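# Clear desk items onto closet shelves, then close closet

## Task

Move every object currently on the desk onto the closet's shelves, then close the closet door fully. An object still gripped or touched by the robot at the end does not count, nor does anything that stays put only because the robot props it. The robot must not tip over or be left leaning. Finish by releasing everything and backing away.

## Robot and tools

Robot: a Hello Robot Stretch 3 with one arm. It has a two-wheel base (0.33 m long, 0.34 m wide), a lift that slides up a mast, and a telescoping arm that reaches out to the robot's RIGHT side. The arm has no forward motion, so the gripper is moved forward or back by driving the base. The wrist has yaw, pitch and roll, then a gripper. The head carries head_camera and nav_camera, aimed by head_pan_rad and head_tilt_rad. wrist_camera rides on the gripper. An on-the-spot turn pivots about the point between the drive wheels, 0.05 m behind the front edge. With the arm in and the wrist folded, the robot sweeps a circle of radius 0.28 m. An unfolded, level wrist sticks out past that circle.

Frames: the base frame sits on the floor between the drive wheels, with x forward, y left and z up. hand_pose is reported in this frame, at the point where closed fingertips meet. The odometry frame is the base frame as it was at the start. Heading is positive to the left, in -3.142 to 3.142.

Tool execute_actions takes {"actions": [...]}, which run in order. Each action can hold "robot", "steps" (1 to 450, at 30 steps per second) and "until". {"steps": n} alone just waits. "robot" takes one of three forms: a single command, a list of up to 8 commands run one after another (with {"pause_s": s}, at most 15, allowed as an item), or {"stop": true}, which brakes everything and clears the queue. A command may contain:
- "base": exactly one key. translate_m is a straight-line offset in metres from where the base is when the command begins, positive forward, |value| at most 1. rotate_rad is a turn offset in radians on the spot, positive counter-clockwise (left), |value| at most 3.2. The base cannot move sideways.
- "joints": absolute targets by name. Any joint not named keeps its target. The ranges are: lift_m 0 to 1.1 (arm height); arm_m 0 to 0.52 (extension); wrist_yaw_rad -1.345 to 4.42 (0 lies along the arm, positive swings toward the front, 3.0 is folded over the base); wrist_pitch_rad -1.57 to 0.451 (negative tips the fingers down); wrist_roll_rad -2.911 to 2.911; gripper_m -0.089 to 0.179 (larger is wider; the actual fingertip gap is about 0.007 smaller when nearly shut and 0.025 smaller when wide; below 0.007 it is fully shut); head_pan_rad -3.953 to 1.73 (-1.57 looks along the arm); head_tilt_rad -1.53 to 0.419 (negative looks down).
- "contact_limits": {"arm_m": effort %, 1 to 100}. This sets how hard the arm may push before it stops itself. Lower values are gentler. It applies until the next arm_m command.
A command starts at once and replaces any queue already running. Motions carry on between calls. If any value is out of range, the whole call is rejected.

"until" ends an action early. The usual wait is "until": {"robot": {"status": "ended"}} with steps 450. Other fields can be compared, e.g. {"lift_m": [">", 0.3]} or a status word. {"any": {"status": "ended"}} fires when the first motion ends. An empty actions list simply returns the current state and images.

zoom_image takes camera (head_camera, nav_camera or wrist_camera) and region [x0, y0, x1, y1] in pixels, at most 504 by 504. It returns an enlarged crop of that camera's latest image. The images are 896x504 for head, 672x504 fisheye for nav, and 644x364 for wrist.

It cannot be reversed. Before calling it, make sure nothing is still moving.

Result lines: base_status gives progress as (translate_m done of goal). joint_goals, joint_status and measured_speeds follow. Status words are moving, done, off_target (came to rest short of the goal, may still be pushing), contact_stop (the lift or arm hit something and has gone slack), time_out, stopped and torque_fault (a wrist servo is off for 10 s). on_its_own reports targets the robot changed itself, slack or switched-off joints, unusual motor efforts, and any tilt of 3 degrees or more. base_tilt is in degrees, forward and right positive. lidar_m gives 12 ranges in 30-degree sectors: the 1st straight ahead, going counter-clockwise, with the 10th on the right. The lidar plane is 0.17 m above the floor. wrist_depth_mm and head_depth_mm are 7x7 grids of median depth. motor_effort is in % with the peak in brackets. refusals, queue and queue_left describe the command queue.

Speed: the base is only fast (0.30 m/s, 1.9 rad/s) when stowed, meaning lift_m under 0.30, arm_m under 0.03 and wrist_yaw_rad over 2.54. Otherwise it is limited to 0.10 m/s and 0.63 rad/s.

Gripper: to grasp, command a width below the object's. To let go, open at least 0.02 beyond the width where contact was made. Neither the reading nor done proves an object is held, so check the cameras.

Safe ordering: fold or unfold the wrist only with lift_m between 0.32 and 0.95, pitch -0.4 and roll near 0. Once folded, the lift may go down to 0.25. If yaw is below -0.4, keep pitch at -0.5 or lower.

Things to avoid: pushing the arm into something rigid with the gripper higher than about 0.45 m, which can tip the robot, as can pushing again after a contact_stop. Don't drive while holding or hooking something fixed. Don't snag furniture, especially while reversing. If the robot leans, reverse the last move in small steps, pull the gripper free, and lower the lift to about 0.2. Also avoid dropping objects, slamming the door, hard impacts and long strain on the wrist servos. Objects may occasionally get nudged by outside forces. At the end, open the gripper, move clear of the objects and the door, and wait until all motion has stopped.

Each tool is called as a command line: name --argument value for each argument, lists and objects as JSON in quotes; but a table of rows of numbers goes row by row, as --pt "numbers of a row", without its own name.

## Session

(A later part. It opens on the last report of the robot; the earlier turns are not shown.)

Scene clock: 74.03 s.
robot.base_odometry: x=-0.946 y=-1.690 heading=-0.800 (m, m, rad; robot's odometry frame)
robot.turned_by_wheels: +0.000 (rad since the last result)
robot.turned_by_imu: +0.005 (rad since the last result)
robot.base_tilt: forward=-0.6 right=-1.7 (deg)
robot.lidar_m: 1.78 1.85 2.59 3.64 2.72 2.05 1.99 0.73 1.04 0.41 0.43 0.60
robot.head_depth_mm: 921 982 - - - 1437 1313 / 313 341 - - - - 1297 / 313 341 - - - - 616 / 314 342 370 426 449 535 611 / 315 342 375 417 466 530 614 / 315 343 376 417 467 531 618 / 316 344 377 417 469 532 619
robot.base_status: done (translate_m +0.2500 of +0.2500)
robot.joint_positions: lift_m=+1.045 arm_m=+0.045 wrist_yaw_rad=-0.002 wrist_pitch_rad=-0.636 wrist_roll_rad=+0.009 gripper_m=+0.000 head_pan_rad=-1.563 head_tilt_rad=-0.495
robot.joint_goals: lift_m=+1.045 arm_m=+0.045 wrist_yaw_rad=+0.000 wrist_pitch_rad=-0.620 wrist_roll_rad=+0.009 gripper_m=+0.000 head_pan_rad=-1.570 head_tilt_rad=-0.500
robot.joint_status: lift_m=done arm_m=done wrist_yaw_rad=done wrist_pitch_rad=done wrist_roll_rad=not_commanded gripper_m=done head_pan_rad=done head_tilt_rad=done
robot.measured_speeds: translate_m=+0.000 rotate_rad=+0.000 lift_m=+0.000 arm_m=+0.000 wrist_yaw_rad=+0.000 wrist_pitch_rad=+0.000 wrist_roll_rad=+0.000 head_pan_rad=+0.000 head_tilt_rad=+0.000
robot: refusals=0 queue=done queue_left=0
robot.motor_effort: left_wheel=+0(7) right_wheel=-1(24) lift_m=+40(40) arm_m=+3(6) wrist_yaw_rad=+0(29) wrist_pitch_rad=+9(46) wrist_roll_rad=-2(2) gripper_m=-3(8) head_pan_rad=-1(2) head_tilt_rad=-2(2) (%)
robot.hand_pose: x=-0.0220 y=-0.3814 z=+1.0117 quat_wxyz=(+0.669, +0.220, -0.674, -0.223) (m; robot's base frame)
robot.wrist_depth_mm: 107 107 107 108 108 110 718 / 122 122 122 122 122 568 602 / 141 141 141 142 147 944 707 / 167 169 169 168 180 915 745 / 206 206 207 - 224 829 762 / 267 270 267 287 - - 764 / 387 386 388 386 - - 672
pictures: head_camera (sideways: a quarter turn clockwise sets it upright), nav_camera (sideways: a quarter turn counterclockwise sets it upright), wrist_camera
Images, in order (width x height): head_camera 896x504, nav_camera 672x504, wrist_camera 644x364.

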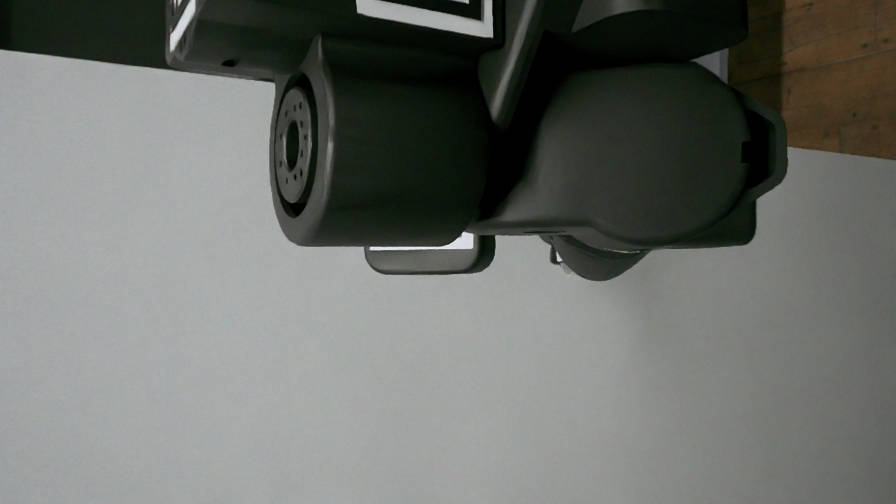

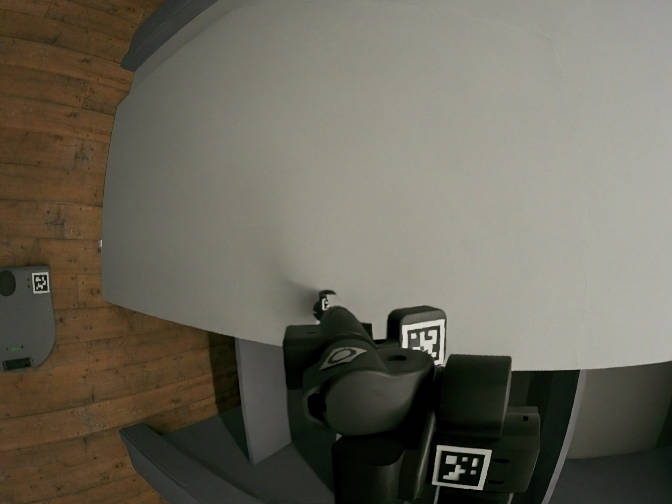

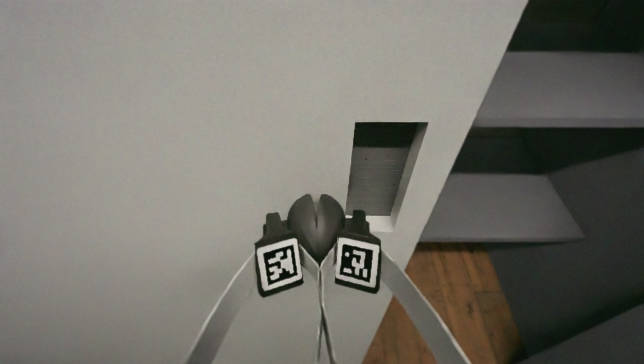

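execute_actions --actions '[{"robot":[{"joints":{"arm_m":0,"wrist_pitch_rad":-1.1}},{"base":{"rotate_rad":1.65},"joints":{"head_pan_rad":0,"head_tilt_rad":-0.3}},{"base":{"translate_m":1.0}},{"base":{"translate_m":0.9}}],"steps":450,"until":{"robot":{"status":"ended"}}},{"steps":450,"until":{"robot":{"status":"ended"}}}]'

Scene clock: 108.20 s.
robot.base_odometry: x=+0.309 y=-0.262 heading=+0.850 (m, m, rad; robot's odometry frame)
robot.turned_by_wheels: +1.650 (rad since the last result)
robot.turned_by_imu: +1.674 (rad since the last result)
robot.base_tilt: forward=-0.6 right=-1.8 (deg)
robot.lidar_m: 1.29 1.84 1.77 1.75 1.92 2.31 2.30 2.52 2.01 2.00 2.16 1.77
robot.head_depth_mm: 1466 1537 1626 1748 1858 1883 1513 / 1465 1549 1659 1752 1870 1896 1509 / 1480 1578 1661 1154 1915 1899 1514 / 1498 1583 1657 1156 1913 1812 1497 / 1519 1604 1690 1150 1938 1900 1499 / 1538 1615 1727 1254 1980 1892 1504 / 1541 1643 1722 1258 1995 1899 1512
robot.base_status: done (translate_m +0.9000 of +0.9000)
robot.joint_positions: lift_m=+1.045 arm_m=+0.000 wrist_yaw_rad=-0.002 wrist_pitch_rad=-1.103 wrist_roll_rad=+0.009 gripper_m=+0.000 head_pan_rad=-0.007 head_tilt_rad=-0.310
robot.joint_goals: lift_m=+1.045 arm_m=+0.000 wrist_yaw_rad=+0.000 wrist_pitch_rad=-1.100 wrist_roll_rad=+0.009 gripper_m=+0.000 head_pan_rad=+0.000 head_tilt_rad=-0.300
robot.joint_status: lift_m=done arm_m=done wrist_yaw_rad=done wrist_pitch_rad=done wrist_roll_rad=not_commanded gripper_m=done head_pan_rad=done head_tilt_rad=done
robot.measured_speeds: translate_m=+0.000 rotate_rad=+0.000 lift_m=+0.000 arm_m=+0.000 wrist_yaw_rad=+0.000 wrist_pitch_rad=+0.000 wrist_roll_rad=+0.000 head_pan_rad=+0.000 head_tilt_rad=+0.000
robot: refusals=0 queue=done queue_left=0
robot.motor_effort: left_wheel=-3(7) right_wheel=+2(7) lift_m=+40(40) arm_m=-3(2) wrist_yaw_rad=+1(1) wrist_pitch_rad=+2(9) wrist_roll_rad=-2(2) gripper_m=-3(3) head_pan_rad=+3(28) head_tilt_rad=+2(15) (%)
robot.hand_pose: x=-0.0218 y=-0.2393 z=+0.9437 quat_wxyz=(+0.599, +0.369, -0.605, -0.373) (m; robot's base frame)
robot.wrist_depth_mm: - - - - - - - / - - - - - - - / - - - - - - - / - - - - - - - / - - - - - - - / - - - - - - - / 944 - - - - - -
pictures: head_camera (sideways: a quarter turn clockwise sets it upright), nav_camera (sideways: a quarter turn counterclockwise sets it upright), wrist_camera
Images, in order (width x height): head_camera 896x504, nav_camera 672x504, wrist_camera 644x364.

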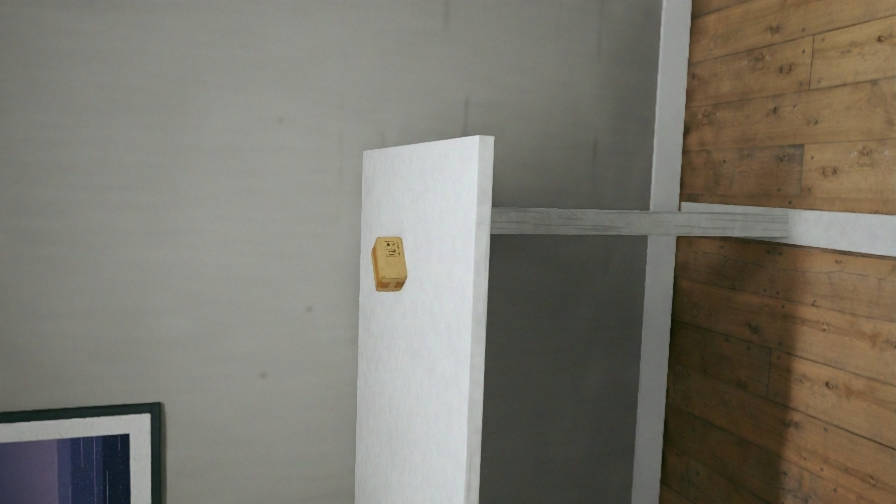

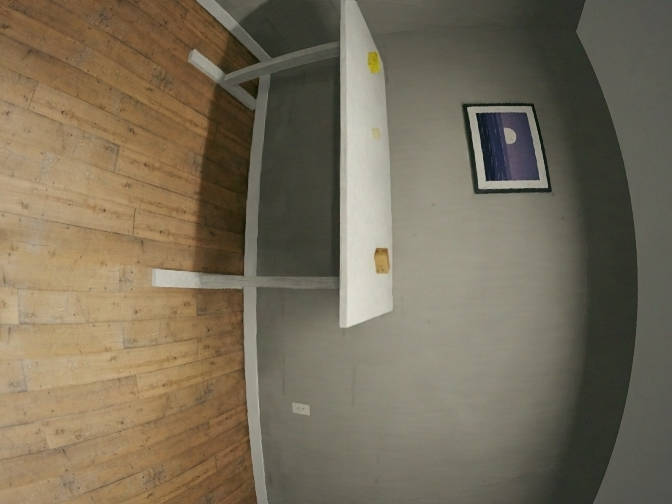

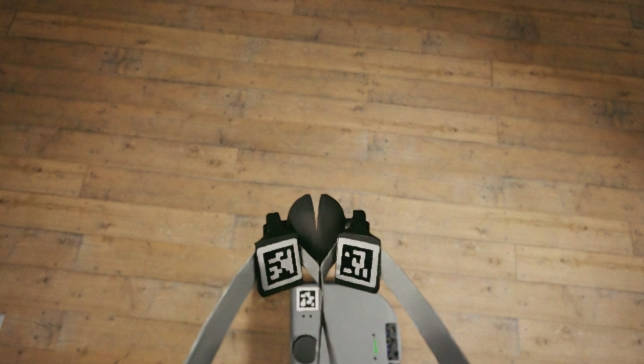

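execute_actions --actions '[{"robot":[{"base":{"translate_m":0.75},"joints":{"lift_m":1.05,"wrist_pitch_rad":-0.5,"gripper_m":0.15}},{"base":{"rotate_rad":1.48},"joints":{"head_pan_rad":-1.57,"head_tilt_rad":-0.6}}],"steps":450,"until":{"robot":{"status":"ended"}}}]'

Scene clock: 127.60 s.
robot.base_odometry: x=+0.804 y=+0.301 heading=+2.330 (m, m, rad; robot's odometry frame)
robot.turned_by_wheels: +1.480 (rad since the last result)
robot.turned_by_imu: +1.491 (rad since the last result)
robot.base_tilt: forward=-0.6 right=-1.7 (deg)
robot.lidar_m: 1.64 1.74 2.49 3.04 2.85 2.15 2.10 1.37 1.04 0.55 1.06 1.32
robot.head_depth_mm: 832 909 - - - - 343 / 835 907 - - - - - / 839 916 - - - - 1161 / 839 931 884 566 - 385 350 / 844 934 797 587 452 385 350 / 847 940 795 597 464 385 351 / 850 941 791 586 465 385 351
robot.base_status: done (rotate_rad +1.4799 of +1.4800)
robot.joint_positions: lift_m=+1.049 arm_m=+0.000 wrist_yaw_rad=-0.002 wrist_pitch_rad=-0.518 wrist_roll_rad=+0.009 gripper_m=+0.150 head_pan_rad=-1.563 head_tilt_rad=-0.592
robot.joint_goals: lift_m=+1.050 arm_m=+0.000 wrist_yaw_rad=+0.000 wrist_pitch_rad=-0.500 wrist_roll_rad=+0.009 gripper_m=+0.150 head_pan_rad=-1.570 head_tilt_rad=-0.600
robot.joint_status: lift_m=done arm_m=done wrist_yaw_rad=done wrist_pitch_rad=done wrist_roll_rad=not_commanded gripper_m=done head_pan_rad=done head_tilt_rad=done
robot.measured_speeds: translate_m=+0.000 rotate_rad=+0.000 lift_m=+0.000 arm_m=+0.000 wrist_yaw_rad=+0.000 wrist_pitch_rad=+0.000 wrist_roll_rad=+0.000 head_pan_rad=+0.000 head_tilt_rad=+0.000
robot: refusals=0 queue=done queue_left=0
robot.motor_effort: left_wheel=-2(7) right_wheel=+2(7) lift_m=+43(46) arm_m=-2(2) wrist_yaw_rad=+0(0) wrist_pitch_rad=+11(11) wrist_roll_rad=-2(2) gripper_m=+1(100) head_pan_rad=-2(28) head_tilt_rad=-3(21) (%)
robot.hand_pose: x=-0.0219 y=-0.3560 z=+1.0403 quat_wxyz=(+0.681, +0.180, -0.686, -0.183) (m; robot's base frame)
robot.wrist_depth_mm: 676 681 687 668 693 675 674 / 528 529 521 524 597 759 770 / 408 407 366 392 410 873 853 / 334 327 333 330 333 - - / 278 289 276 282 280 - - / 244 - 243 243 242 236 - / 212 212 214 214 214 214 -
pictures: head_camera (sideways: a quarter turn clockwise sets it upright), nav_camera (sideways: a quarter turn counterclockwise sets it upright), wrist_camera
Images, in order (width x height): head_camera 896x504, nav_camera 672x504, wrist_camera 644x364.

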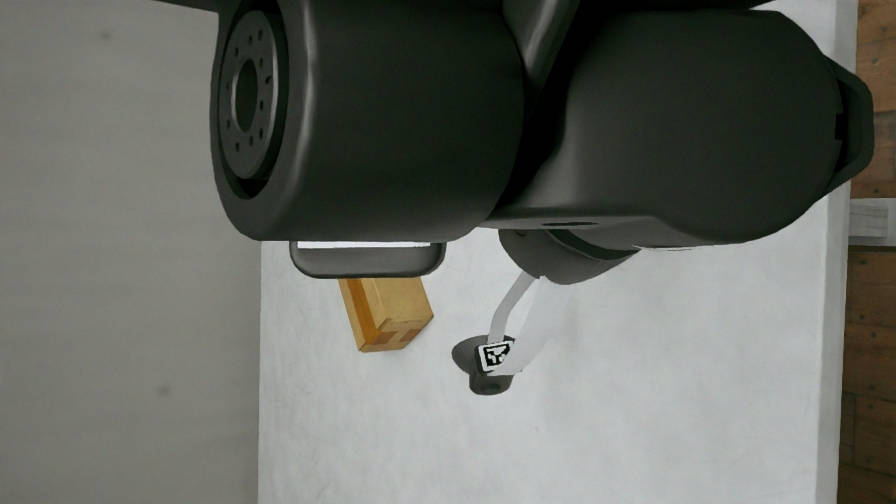

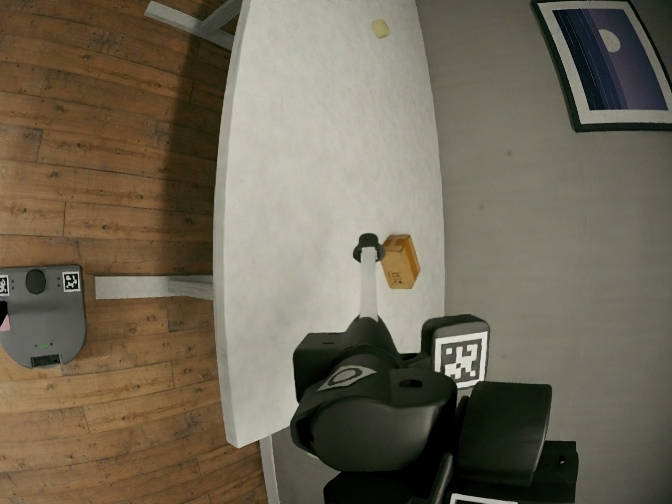

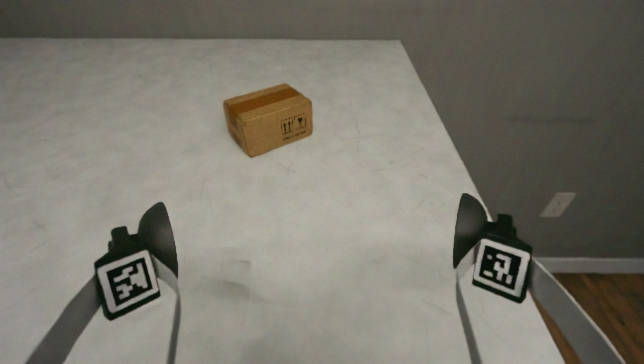

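execute_actions --actions '[{"robot":[{"base":{"translate_m":0.06},"joints":{"gripper_m":0.175}},{"joints":{"arm_m":0.14}},{"joints":{"lift_m":1.0}}],"steps":450,"until":{"robot":{"status":"ended"}}}]'

Scene clock: 139.03 s.
robot.base_odometry: x=+0.763 y=+0.344 heading=+2.330 (m, m, rad; robot's odometry frame)
robot.turned_by_wheels: +0.000 (rad since the last result)
robot.turned_by_imu: +0.002 (rad since the last result)
robot.base_tilt: forward=-0.6 right=-1.7 (deg)
robot.lidar_m: 1.58 1.67 2.40 3.03 2.93 2.21 2.15 1.38 1.03 0.56 1.07 1.27
robot.head_depth_mm: 837 893 - - 464 386 344 / 840 891 - - 464 385 350 / 841 923 - - 452 385 350 / 846 931 791 565 466 385 351 / 849 935 796 566 464 386 351 / 850 944 791 586 465 386 351 / 851 940 795 586 465 385 1166
robot.base_status: done (translate_m +0.0600 of +0.0600)
robot.joint_positions: lift_m=+1.001 arm_m=+0.140 wrist_yaw_rad=-0.002 wrist_pitch_rad=-0.517 wrist_roll_rad=+0.009 gripper_m=+0.175 head_pan_rad=-1.563 head_tilt_rad=-0.592
robot.joint_goals: lift_m=+1.000 arm_m=+0.140 wrist_yaw_rad=+0.000 wrist_pitch_rad=-0.500 wrist_roll_rad=+0.009 gripper_m=+0.175 head_pan_rad=-1.570 head_tilt_rad=-0.600
robot.joint_status: lift_m=done arm_m=done wrist_yaw_rad=done wrist_pitch_rad=done wrist_roll_rad=not_commanded gripper_m=done head_pan_rad=done head_tilt_rad=done
robot.measured_speeds: translate_m=+0.000 rotate_rad=+0.000 lift_m=+0.000 arm_m=+0.000 wrist_yaw_rad=+0.000 wrist_pitch_rad=+0.000 wrist_roll_rad=+0.000 head_pan_rad=+0.000 head_tilt_rad=+0.000
robot: refusals=0 queue=done queue_left=0
robot.motor_effort: left_wheel=-2(5) right_wheel=+2(7) lift_m=+17(42) arm_m=+3(0) wrist_yaw_rad=+0(1) wrist_pitch_rad=+10(11) wrist_roll_rad=-1(2) gripper_m=+0(97) head_pan_rad=-2(2) head_tilt_rad=-3(3) (%)
robot.hand_pose: x=-0.0219 y=-0.4954 z=+0.9916 quat_wxyz=(+0.681, +0.180, -0.686, -0.182) (m; robot's base frame)
robot.wrist_depth_mm: 555 555 544 532 549 573 552 / 408 414 415 403 414 600 636 / 316 316 319 228 321 319 711 / 261 260 261 225 260 262 781 / 219 223 219 219 219 228 218 / - 190 189 189 190 184 193 / 163 166 166 166 167 166 167
pictures: head_camera (sideways: a quarter turn clockwise sets it upright), nav_camera (sideways: a quarter turn counterclockwise sets it upright), wrist_camera
Images, in order (width x height): head_camera 896x504, nav_camera 672x504, wrist_camera 644x364.

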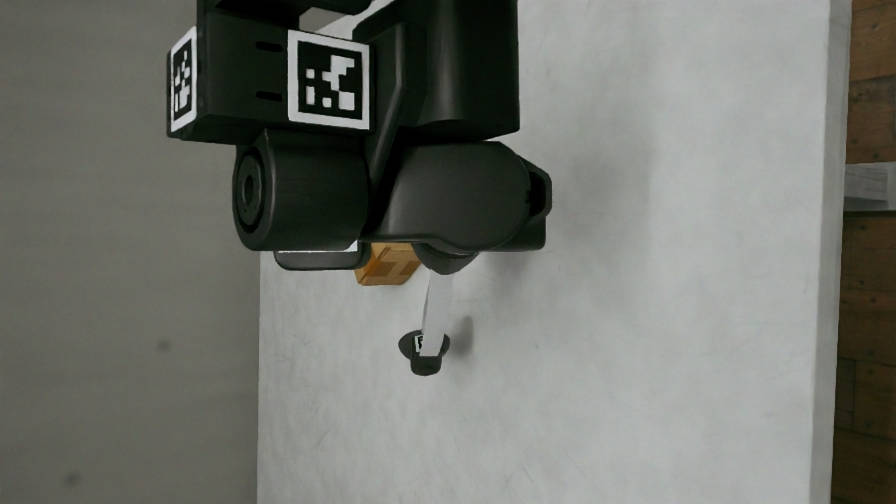

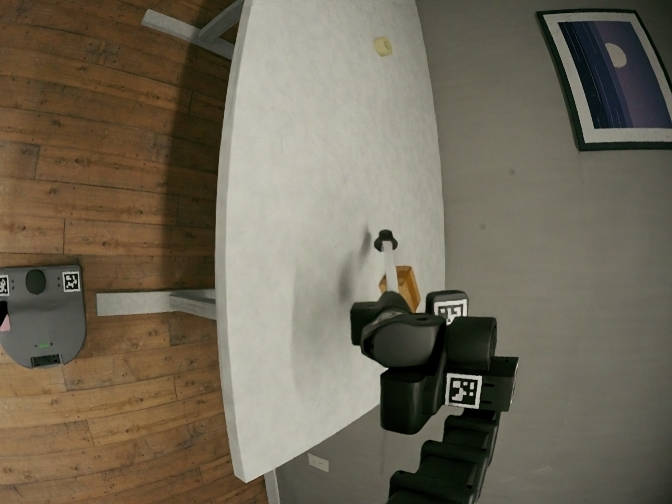

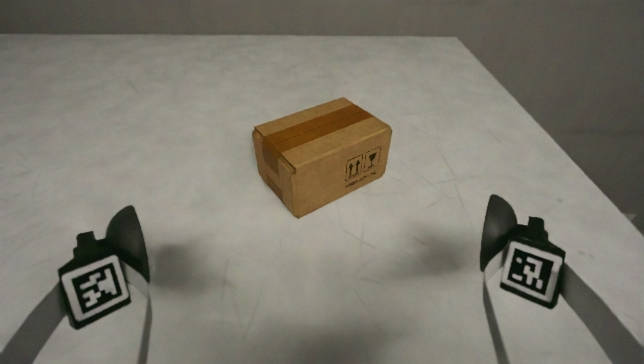

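execute_actions --actions '[{"robot":[{"joints":{"arm_m":0.225,"lift_m":0.995}},{"joints":{"gripper_m":0.04}},{"joints":{"lift_m":1.06}}],"steps":450,"until":{"robot":{"status":"ended"}}}]'

Scene clock: 147.10 s.
robot.base_odometry: x=+0.763 y=+0.344 heading=+2.330 (m, m, rad; robot's odometry frame)
robot.turned_by_wheels: +0.000 (rad since the last result)
robot.turned_by_imu: +0.001 (rad since the last result)
robot.base_tilt: forward=-0.6 right=-1.7 (deg)
robot.lidar_m: 1.59 1.67 2.41 3.03 2.93 2.22 2.16 1.38 1.04 0.56 1.07 1.27
robot.head_depth_mm: - 899 793 587 465 385 344 / - - 777 586 465 384 351 / - - 719 585 467 386 350 / 829 949 688 584 464 385 351 / 847 943 793 586 465 385 351 / 849 941 793 585 466 385 351 / 850 941 791 587 465 384 1165
robot.base_status: done (translate_m +0.0600 of +0.0600)
robot.joint_positions: lift_m=+1.059 arm_m=+0.225 wrist_yaw_rad=-0.002 wrist_pitch_rad=-0.522 wrist_roll_rad=+0.008 gripper_m=+0.040 head_pan_rad=-1.563 head_tilt_rad=-0.593
robot.joint_goals: lift_m=+1.060 arm_m=+0.225 wrist_yaw_rad=+0.000 wrist_pitch_rad=-0.500 wrist_roll_rad=+0.008 gripper_m=+0.040 head_pan_rad=-1.570 head_tilt_rad=-0.600
robot.joint_status: lift_m=done arm_m=done wrist_yaw_rad=done wrist_pitch_rad=done wrist_roll_rad=not_commanded gripper_m=done head_pan_rad=done head_tilt_rad=done
robot.measured_speeds: translate_m=+0.000 rotate_rad=+0.000 lift_m=+0.000 arm_m=+0.000 wrist_yaw_rad=+0.000 wrist_pitch_rad=+0.000 wrist_roll_rad=+0.000 head_pan_rad=+0.000 head_tilt_rad=+0.000
robot: refusals=0 queue=done queue_left=0
robot.motor_effort: left_wheel=-2(6) right_wheel=+2(5) lift_m=+44(49) arm_m=+3(4) wrist_yaw_rad=+1(2) wrist_pitch_rad=+13(13) wrist_roll_rad=-2(1) gripper_m=-8(100) head_pan_rad=-1(2) head_tilt_rad=-2(3) (%)
robot.hand_pose: x=-0.0220 y=-0.5797 z=+1.0495 quat_wxyz=(+0.680, +0.181, -0.686, -0.184) (m; robot's base frame)
robot.wrist_depth_mm: 498 491 487 490 486 481 480 / 528 532 530 523 518 552 541 / 418 420 416 415 415 583 608 / 343 346 342 204 344 340 682 / 290 288 297 167 297 291 765 / 250 252 244 186 243 252 267 / 223 220 222 221 223 220 223
pictures: head_camera (sideways: a quarter turn clockwise sets it upright), nav_camera (sideways: a quarter turn counterclockwise sets it upright), wrist_camera
Images, in order (width x height): head_camera 896x504, nav_camera 672x504, wrist_camera 644x364.

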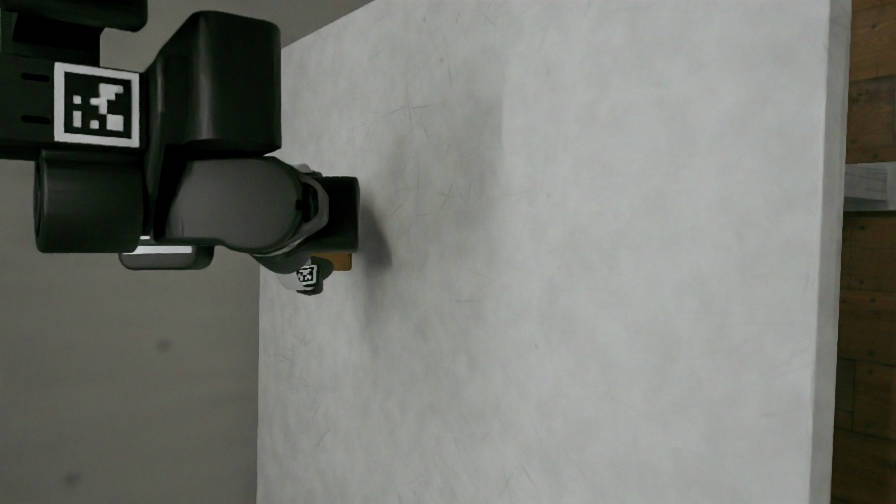

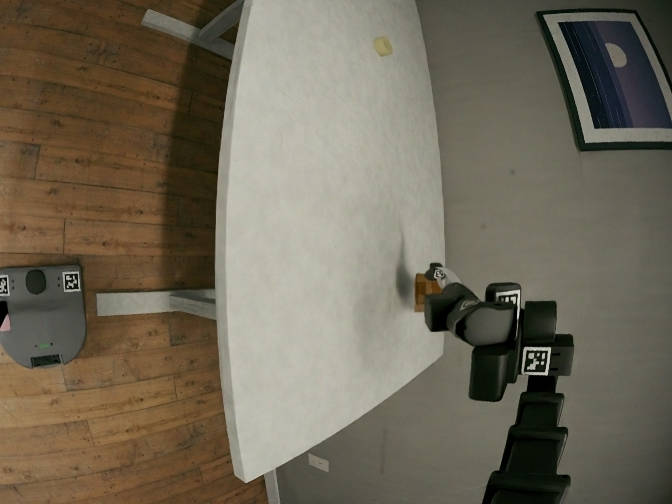

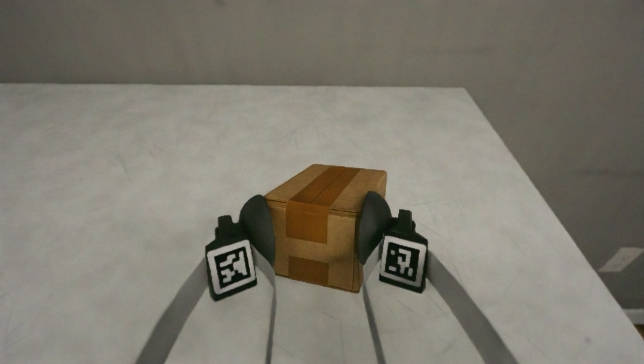

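execute_actions --actions '[{"robot":[{"joints":{"arm_m":0.0,"gripper_m":0.032,"lift_m":1.08}},{"base":{"translate_m":0.36}},{"base":{"rotate_rad":1.55}},{"joints":{"head_pan_rad":0,"head_tilt_rad":-0.4}},{"base":{"translate_m":1.0}},{"base":{"translate_m":0.9}}],"steps":450,"until":{"robot":{"status":"ended"}}},{"steps":450,"until":{"robot":{"status":"ended"}}},{"steps":450,"until":{"robot":{"status":"ended"}}}]'

Scene clock: 188.47 s.
robot.base_odometry: x=-0.891 y=-0.673 heading=-2.404 (m, m, rad; robot's odometry frame)
robot.turned_by_wheels: +1.550 (rad since the last result)
robot.turned_by_imu: +1.577 (rad since the last result)
robot.base_tilt: forward=-0.6 right=-1.7 (deg)
robot.lidar_m: 1.09 1.27 1.67 2.45 2.58 2.98 2.50 1.77 1.36 1.32 1.39 1.89
robot.head_depth_mm: 1539 1667 1779 1944 2083 1698 1387 / 1534 1663 1796 1918 2049 1682 1389 / 918 982 1063 1152 1273 1427 1381 / 906 980 1061 1148 1254 1384 1397 / 1517 1623 1741 1895 2090 1687 1393 / 1520 1633 1744 1880 2094 1693 1376 / 1523 1629 1757 1873 2087 1709 1380
robot.base_status: done (translate_m +0.9000 of +0.9000)
robot.joint_positions: lift_m=+1.079 arm_m=+0.000 wrist_yaw_rad=-0.001 wrist_pitch_rad=-0.523 wrist_roll_rad=+0.008 gripper_m=+0.033 head_pan_rad=-0.007 head_tilt_rad=-0.408
robot.joint_goals: lift_m=+1.080 arm_m=+0.000 wrist_yaw_rad=+0.000 wrist_pitch_rad=-0.500 wrist_roll_rad=+0.008 gripper_m=+0.032 head_pan_rad=+0.000 head_tilt_rad=-0.400
robot.joint_status: lift_m=done arm_m=done wrist_yaw_rad=done wrist_pitch_rad=done wrist_roll_rad=not_commanded gripper_m=done head_pan_rad=done head_tilt_rad=done
robot.measured_speeds: translate_m=+0.000 rotate_rad=+0.000 lift_m=+0.000 arm_m=+0.000 wrist_yaw_rad=+0.000 wrist_pitch_rad=+0.000 wrist_roll_rad=+0.000 head_pan_rad=+0.000 head_tilt_rad=+0.000
robot: refusals=0 queue=done queue_left=0
robot.motor_effort: left_wheel=-3(7) right_wheel=+2(7) lift_m=+44(41) arm_m=-3(3) wrist_yaw_rad=+0(1) wrist_pitch_rad=+13(13) wrist_roll_rad=-2(2) gripper_m=-11(54) head_pan_rad=+2(28) head_tilt_rad=+3(16) (%)
robot.hand_pose: x=-0.0218 y=-0.3554 z=+1.0694 quat_wxyz=(+0.680, +0.182, -0.686, -0.184) (m; robot's base frame)
robot.wrist_depth_mm: 961 966 959 - 974 968 938 / - - - - - - - / - - - - - - - / - - - 206 - - - / - - - 167 - - - / - - - - - - - / - - - - - - -
pictures: head_camera (sideways: a quarter turn clockwise sets it upright), nav_camera (sideways: a quarter turn counterclockwise sets it upright), wrist_camera
Images, in order (width x height): head_camera 896x504, nav_camera 672x504, wrist_camera 644x364.

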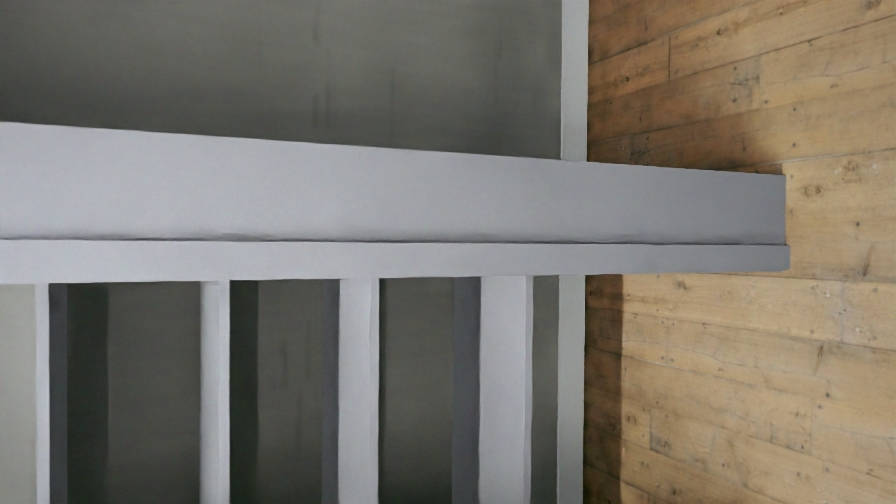

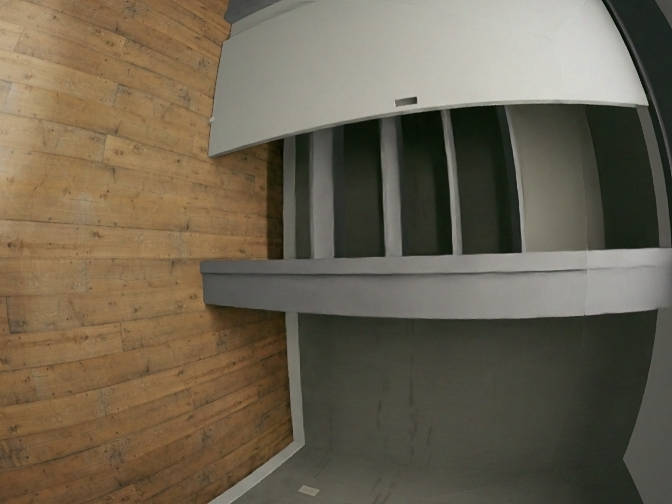

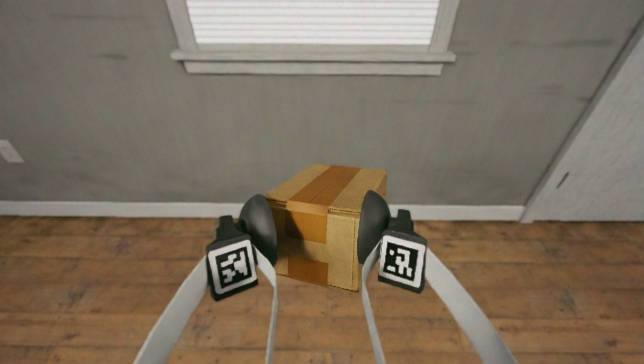

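execute_actions --actions '[{"robot":[{"base":{"rotate_rad":0.47},"joints":{"lift_m":0.97,"wrist_pitch_rad":-0.4}},{"base":{"translate_m":0.8}},{"base":{"rotate_rad":1.1}},{"joints":{"head_pan_rad":-1.57,"head_tilt_rad":-0.5}}],"steps":450,"until":{"robot":{"status":"ended"}}},{"steps":450,"until":{"robot":{"status":"ended"}}}]'

Scene clock: 206.67 s.
robot.base_odometry: x=-1.175 y=-1.420 heading=-0.834 (m, m, rad; robot's odometry frame)
robot.turned_by_wheels: +1.570 (rad since the last result)
robot.turned_by_imu: +1.582 (rad since the last result)
robot.base_tilt: forward=-0.5 right=-1.7 (deg)
robot.lidar_m: 2.05 2.16 3.10 3.18 2.33 1.76 1.72 0.53 0.52 1.14 0.47 0.63
robot.head_depth_mm: 942 882 1123 921 1311 - - / 948 881 1125 920 1266 - - / 953 881 1127 918 1345 - - / 962 884 1128 916 1344 - 1260 / 960 882 1125 917 1255 1106 1308 / 963 883 1138 960 1264 1116 1309 / 964 882 1133 959 1180 587 655
robot.base_status: done (rotate_rad +1.0999 of +1.1000)
robot.joint_positions: lift_m=+0.970 arm_m=+0.000 wrist_yaw_rad=-0.001 wrist_pitch_rad=-0.430 wrist_roll_rad=+0.008 gripper_m=+0.033 head_pan_rad=-1.563 head_tilt_rad=-0.493
robot.joint_goals: lift_m=+0.970 arm_m=+0.000 wrist_yaw_rad=+0.000 wrist_pitch_rad=-0.400 wrist_roll_rad=+0.008 gripper_m=+0.032 head_pan_rad=-1.570 head_tilt_rad=-0.500
robot.joint_status: lift_m=done arm_m=done wrist_yaw_rad=done wrist_pitch_rad=done wrist_roll_rad=not_commanded gripper_m=done head_pan_rad=done head_tilt_rad=done
robot.measured_speeds: translate_m=+0.000 rotate_rad=+0.000 lift_m=+0.000 arm_m=+0.000 wrist_yaw_rad=+0.000 wrist_pitch_rad=+0.000 wrist_roll_rad=+0.000 head_pan_rad=+0.000 head_tilt_rad=+0.000
robot: refusals=0 queue=done queue_left=0
robot.motor_effort: left_wheel=-2(7) right_wheel=+2(6) lift_m=+17(44) arm_m=-2(3) wrist_yaw_rad=+0(0) wrist_pitch_rad=+18(18) wrist_roll_rad=-2(2) gripper_m=-11(11) head_pan_rad=-2(25) head_tilt_rad=-2(12) (%)
robot.hand_pose: x=-0.0218 y=-0.3682 z=+0.9805 quat_wxyz=(+0.688, +0.150, -0.694, -0.152) (m; robot's base frame)
robot.wrist_depth_mm: 797 771 787 785 788 735 485 / 788 786 782 782 785 682 484 / 547 603 590 586 599 605 487 / 235 - - 206 - 719 484 / 253 839 900 168 884 735 481 / 290 334 - - - 730 372 / 351 346 - - - 638 371
pictures: head_camera (sideways: a quarter turn clockwise sets it upright), nav_camera (sideways: a quarter turn counterclockwise sets it upright), wrist_camera
Images, in order (width x height): head_camera 896x504, nav_camera 672x504, wrist_camera 644x364.

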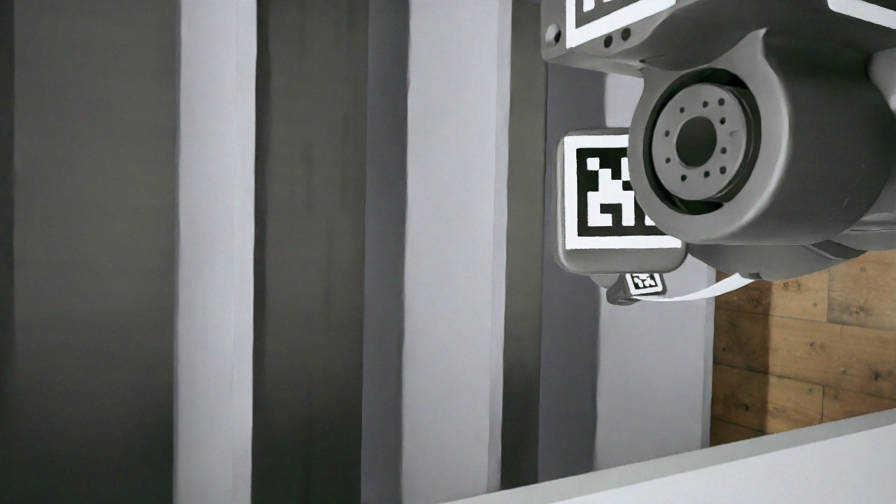

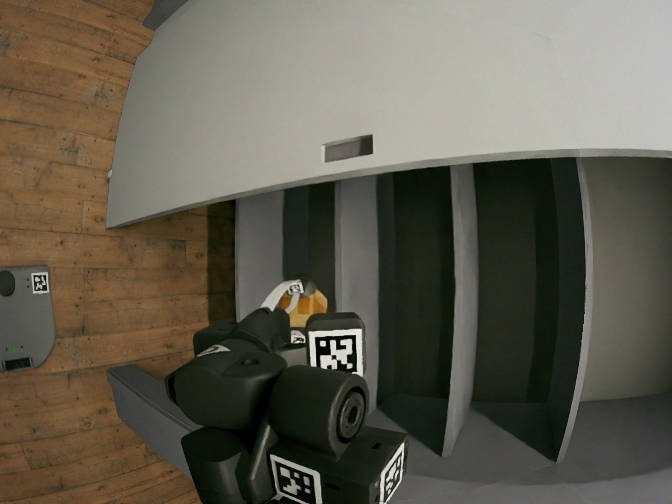

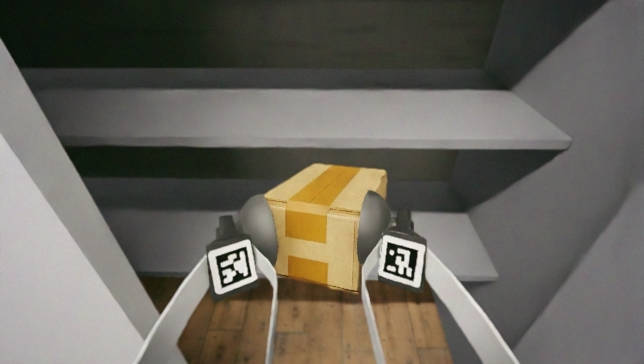

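execute_actions --actions '[{"robot":[{"joints":{"lift_m":1.0}},{"joints":{"arm_m":0.5}},{"joints":{"lift_m":0.93}}],"steps":450,"until":{"robot":{"status":"ended"}}}]'

Scene clock: 215.90 s.
robot.base_odometry: x=-1.175 y=-1.420 heading=-0.834 (m, m, rad; robot's odometry frame)
robot.turned_by_wheels: +0.000 (rad since the last result)
robot.turned_by_imu: +0.007 (rad since the last result)
robot.base_tilt: forward=-1.0 right=-2.5 (deg)
robot.lidar_m: 2.06 2.17 3.11 3.18 2.30 1.75 1.72 0.53 0.52 1.15 0.47 0.64
robot.head_depth_mm: 956 1002 - 896 1281 1092 1317 / 961 1012 1152 942 1282 1090 1316 / 966 1006 1164 940 1281 1122 1314 / 966 1017 1168 944 1276 1128 1316 / 974 975 1157 949 1284 1126 1330 / 975 984 1163 952 1286 1125 1328 / 982 983 1168 947 1203 608 671
robot.base_status: done (rotate_rad +1.0999 of +1.1000)
robot.joint_positions: lift_m=+0.997 arm_m=+0.499 wrist_yaw_rad=-0.002 wrist_pitch_rad=-0.385 wrist_roll_rad=+0.001 gripper_m=+0.033 head_pan_rad=-1.563 head_tilt_rad=-0.494
robot.joint_goals: lift_m=+0.997 arm_m=+0.500 wrist_yaw_rad=+0.000 wrist_pitch_rad=-0.400 wrist_roll_rad=+0.001 gripper_m=+0.032 head_pan_rad=-1.570 head_tilt_rad=-0.500
robot.joint_status: lift_m=contact_stop arm_m=done wrist_yaw_rad=done wrist_pitch_rad=done wrist_roll_rad=not_commanded gripper_m=done head_pan_rad=done head_tilt_rad=done
robot.measured_speeds: translate_m=+0.000 rotate_rad=+0.000 lift_m=-0.003 arm_m=+0.002 wrist_yaw_rad=+0.000 wrist_pitch_rad=+0.024 wrist_roll_rad=-0.024 head_pan_rad=+0.000 head_tilt_rad=+0.000
robot: refusals=0 queue=dropped queue_left=0
robot.on_its_own: lift_m is slack since a contact_stop, until your next command for it (your +0.930 is given up)
robot.motor_effort: left_wheel=-3(4) right_wheel=+0(1) lift_m=+26(39) arm_m=+9(7) wrist_yaw_rad=+0(1) wrist_pitch_rad=-10(17) wrist_roll_rad=+2(2) gripper_m=-11(11) head_pan_rad=-2(2) head_tilt_rad=-3(2) (%)
robot.hand_pose: x=-0.0221 y=-0.8722 z=+1.0167 quat_wxyz=(+0.694, +0.135, -0.694, -0.137) (m; robot's base frame)
robot.wrist_depth_mm: - - - - - - - / - - - - - - - / - - - - - - - / - - - - - - - / - - - - - - - / - - - - - - - / - - - - - - -
pictures: head_camera (sideways: a quarter turn clockwise sets it upright), nav_camera (sideways: a quarter turn counterclockwise sets it upright), wrist_camera
Images, in order (width x height): head_camera 896x504, nav_camera 672x504, wrist_camera 644x364.

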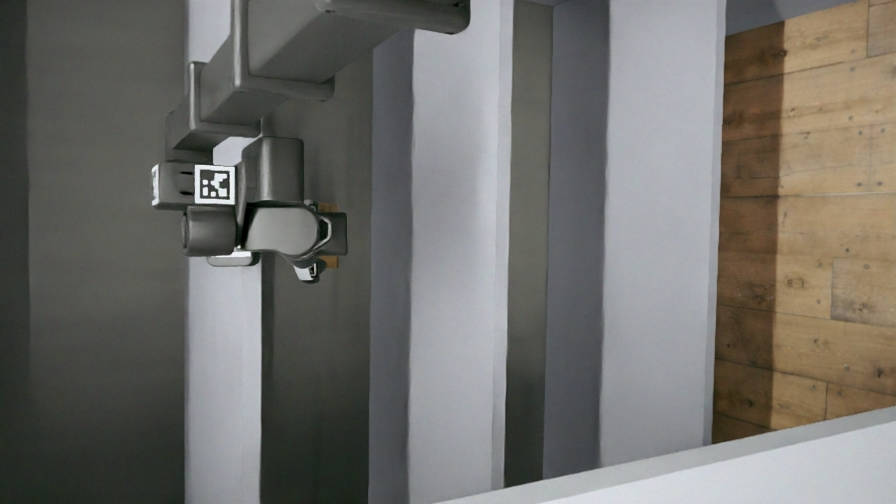

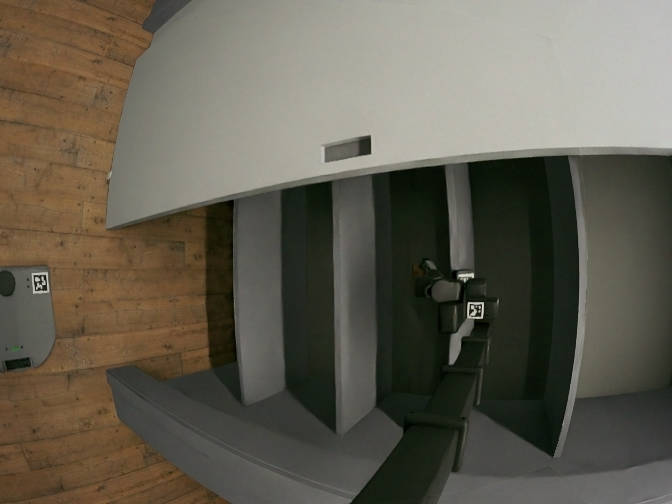

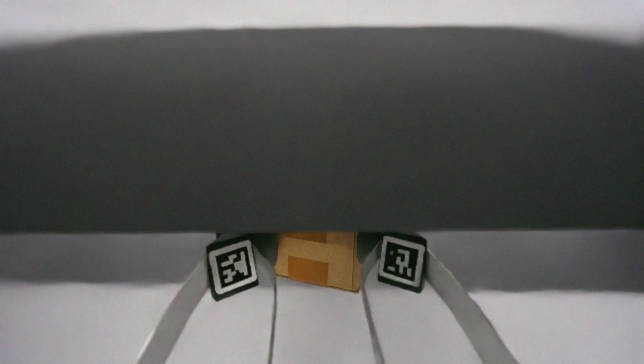

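execute_actions --actions '[{"robot":[{"joints":{"lift_m":1.003}},{"joints":{"arm_m":0.3},"contact_limits":{"arm_m":15}},{"joints":{"arm_m":0.0}}],"steps":450,"until":{"robot":{"status":"ended"}}}]'

Scene clock: 224.30 s.
robot.base_odometry: x=-1.175 y=-1.420 heading=-0.834 (m, m, rad; robot's odometry frame)
robot.turned_by_wheels: +0.000 (rad since the last result)
robot.turned_by_imu: -0.010 (rad since the last result)
robot.base_tilt: forward=-0.5 right=-1.8 (deg)
robot.lidar_m: 2.05 2.16 3.06 3.62 2.33 1.75 1.72 0.53 0.52 1.15 0.47 0.63
robot.head_depth_mm: 947 881 1125 1009 - - - / 948 880 1120 918 - - - / 950 880 1122 962 - - - / 950 880 1132 961 - - 1290 / 954 876 1115 917 1264 1109 1307 / 961 880 1131 963 1262 1108 1304 / 964 879 1139 960 1219 588 660
robot.base_status: done (rotate_rad +1.1000 of +1.1000)
robot.joint_positions: lift_m=+1.003 arm_m=+0.000 wrist_yaw_rad=-0.001 wrist_pitch_rad=-0.424 wrist_roll_rad=+0.001 gripper_m=+0.033 head_pan_rad=-1.563 head_tilt_rad=-0.494
robot.joint_goals: lift_m=+1.003 arm_m=+0.000 wrist_yaw_rad=+0.000 wrist_pitch_rad=-0.400 wrist_roll_rad=+0.001 gripper_m=+0.032 head_pan_rad=-1.570 head_tilt_rad=-0.500
robot.joint_status: lift_m=done arm_m=done wrist_yaw_rad=done wrist_pitch_rad=done wrist_roll_rad=not_commanded gripper_m=done head_pan_rad=done head_tilt_rad=done
robot.measured_speeds: translate_m=+0.000 rotate_rad=+0.000 lift_m=+0.000 arm_m=+0.000 wrist_yaw_rad=+0.000 wrist_pitch_rad=+0.000 wrist_roll_rad=+0.000 head_pan_rad=+0.000 head_tilt_rad=+0.000
robot: refusals=0 queue=done queue_left=0
robot.motor_effort: left_wheel=-1(5) right_wheel=+0(5) lift_m=+34(43) arm_m=-3(10) wrist_yaw_rad=+0(1) wrist_pitch_rad=+14(16) wrist_roll_rad=+2(2) gripper_m=-12(11) head_pan_rad=-2(2) head_tilt_rad=-2(3) (%)
robot.hand_pose: x=-0.0218 y=-0.3690 z=+1.0141 quat_wxyz=(+0.691, +0.149, -0.691, -0.150) (m; robot's base frame)
robot.wrist_depth_mm: 799 796 784 811 783 715 481 / 845 833 836 852 835 717 483 / 604 646 634 642 641 611 472 / 241 - - 205 - 679 470 / 252 893 950 167 913 706 453 / 284 342 - 187 - 723 370 / 343 340 - - - 612 366
pictures: head_camera (sideways: a quarter turn clockwise sets it upright), nav_camera (sideways: a quarter turn counterclockwise sets it upright), wrist_camera
Images, in order (width x height): head_camera 896x504, nav_camera 672x504, wrist_camera 644x364.

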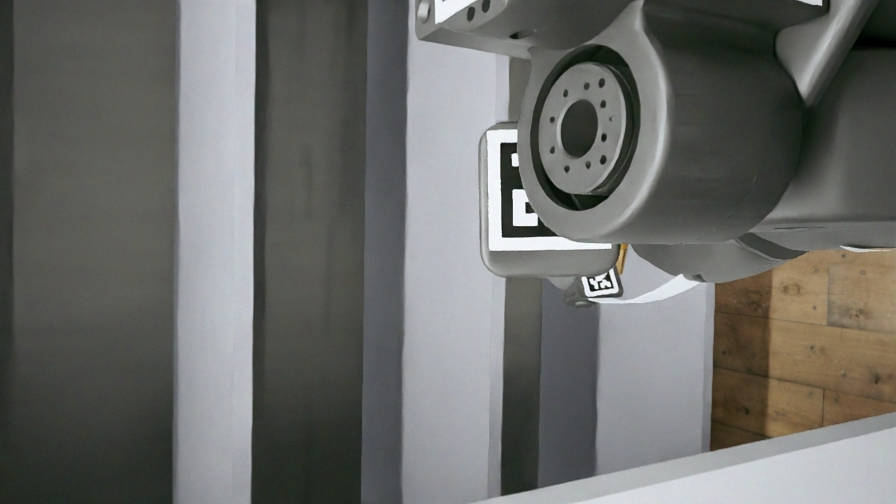

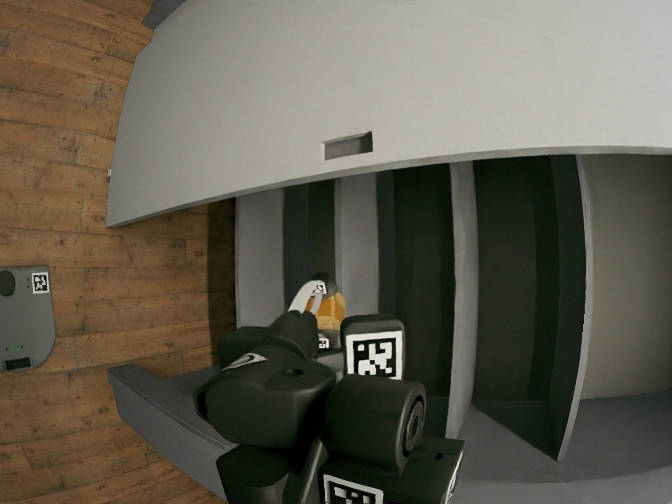

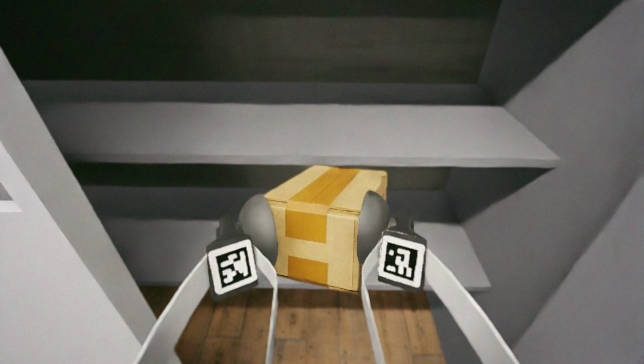

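execute_actions --actions '[{"robot":[{"joints":{"lift_m":0.62,"head_tilt_rad":-0.8}},{"joints":{"arm_m":0.45}}],"steps":450,"until":{"robot":{"status":"ended"}}}]'

Scene clock: 241.60 s.
robot.base_odometry: x=-1.175 y=-1.420 heading=-0.834 (m, m, rad; robot's odometry frame)
robot.turned_by_wheels: +0.000 (rad since the last result)
robot.turned_by_imu: +0.001 (rad since the last result)
robot.base_tilt: forward=-0.6 right=-1.7 (deg)
robot.lidar_m: 2.06 2.16 3.08 3.63 2.33 1.76 1.72 0.53 0.52 1.15 0.47 0.63
robot.head_depth_mm: 994 931 1286 1149 1432 1192 1113 / 995 931 1291 1169 - - 1140 / 1002 933 1248 1092 1478 1286 1153 / 997 931 1289 1129 1479 1285 1145 / 1007 935 1283 1158 1474 1291 1151 / 1006 934 1288 1154 1463 985 1147 / 1007 933 1246 612 702 942 1153
robot.base_status: done (rotate_rad +1.1000 of +1.1000)
robot.joint_positions: lift_m=+0.620 arm_m=+0.450 wrist_yaw_rad=-0.001 wrist_pitch_rad=-0.424 wrist_roll_rad=+0.002 gripper_m=+0.033 head_pan_rad=-1.563 head_tilt_rad=-0.790
robot.joint_goals: lift_m=+0.620 arm_m=+0.450 wrist_yaw_rad=+0.000 wrist_pitch_rad=-0.400 wrist_roll_rad=+0.002 gripper_m=+0.032 head_pan_rad=-1.570 head_tilt_rad=-0.800
robot.joint_status: lift_m=done arm_m=done wrist_yaw_rad=done wrist_pitch_rad=done wrist_roll_rad=not_commanded gripper_m=done head_pan_rad=done head_tilt_rad=done
robot.measured_speeds: translate_m=+0.000 rotate_rad=+0.000 lift_m=+0.000 arm_m=+0.000 wrist_yaw_rad=+0.000 wrist_pitch_rad=+0.000 wrist_roll_rad=+0.000 head_pan_rad=+0.000 head_tilt_rad=+0.000
robot: refusals=0 queue=done queue_left=0
robot.motor_effort: left_wheel=-1(1) right_wheel=+0(0) lift_m=+18(37) arm_m=+3(2) wrist_yaw_rad=+0(0) wrist_pitch_rad=+15(14) wrist_roll_rad=+1(1) gripper_m=-11(11) head_pan_rad=-1(3) head_tilt_rad=-4(18) (%)
robot.hand_pose: x=-0.0218 y=-0.8181 z=+0.6317 quat_wxyz=(+0.691, +0.149, -0.692, -0.150) (m; robot's base frame)
robot.wrist_depth_mm: 400 402 399 396 391 394 391 / 439 446 438 430 432 433 438 / 495 485 483 481 486 482 460 / 486 479 488 208 494 492 469 / 400 398 417 168 404 405 401 / 343 337 328 186 328 338 339 / 293 293 292 293 292 292 296
pictures: head_camera (sideways: a quarter turn clockwise sets it upright), nav_camera (sideways: a quarter turn counterclockwise sets it upright), wrist_camera
Images, in order (width x height): head_camera 896x504, nav_camera 672x504, wrist_camera 644x364.

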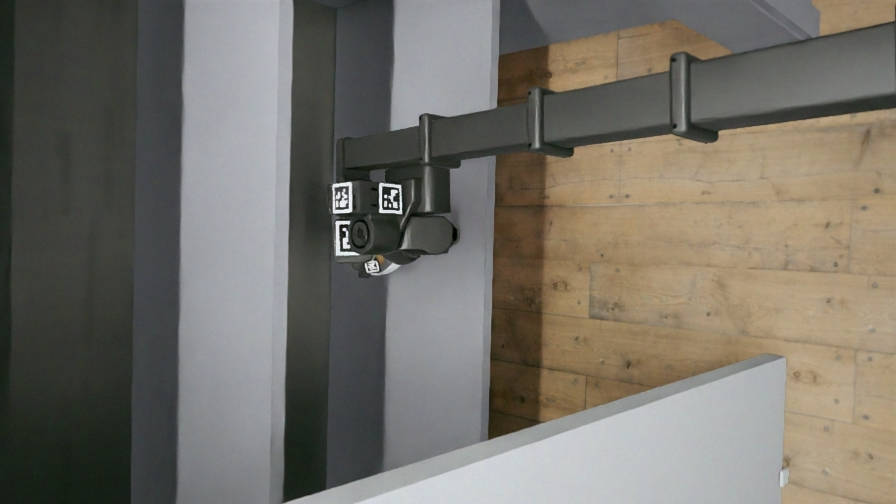

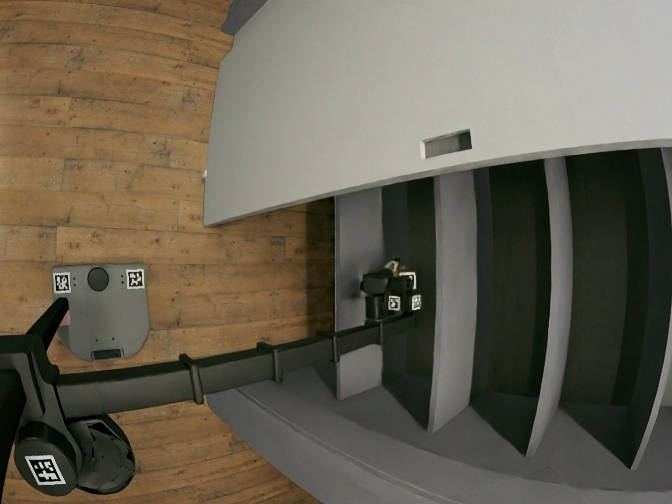

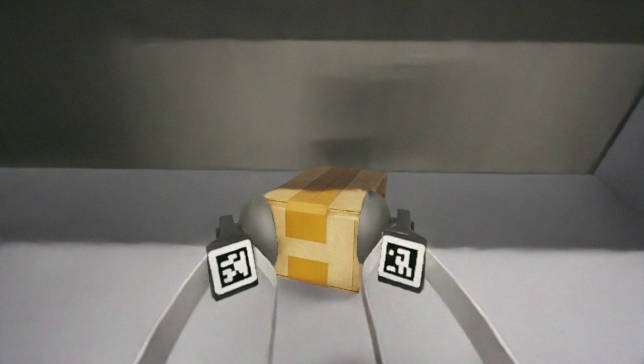

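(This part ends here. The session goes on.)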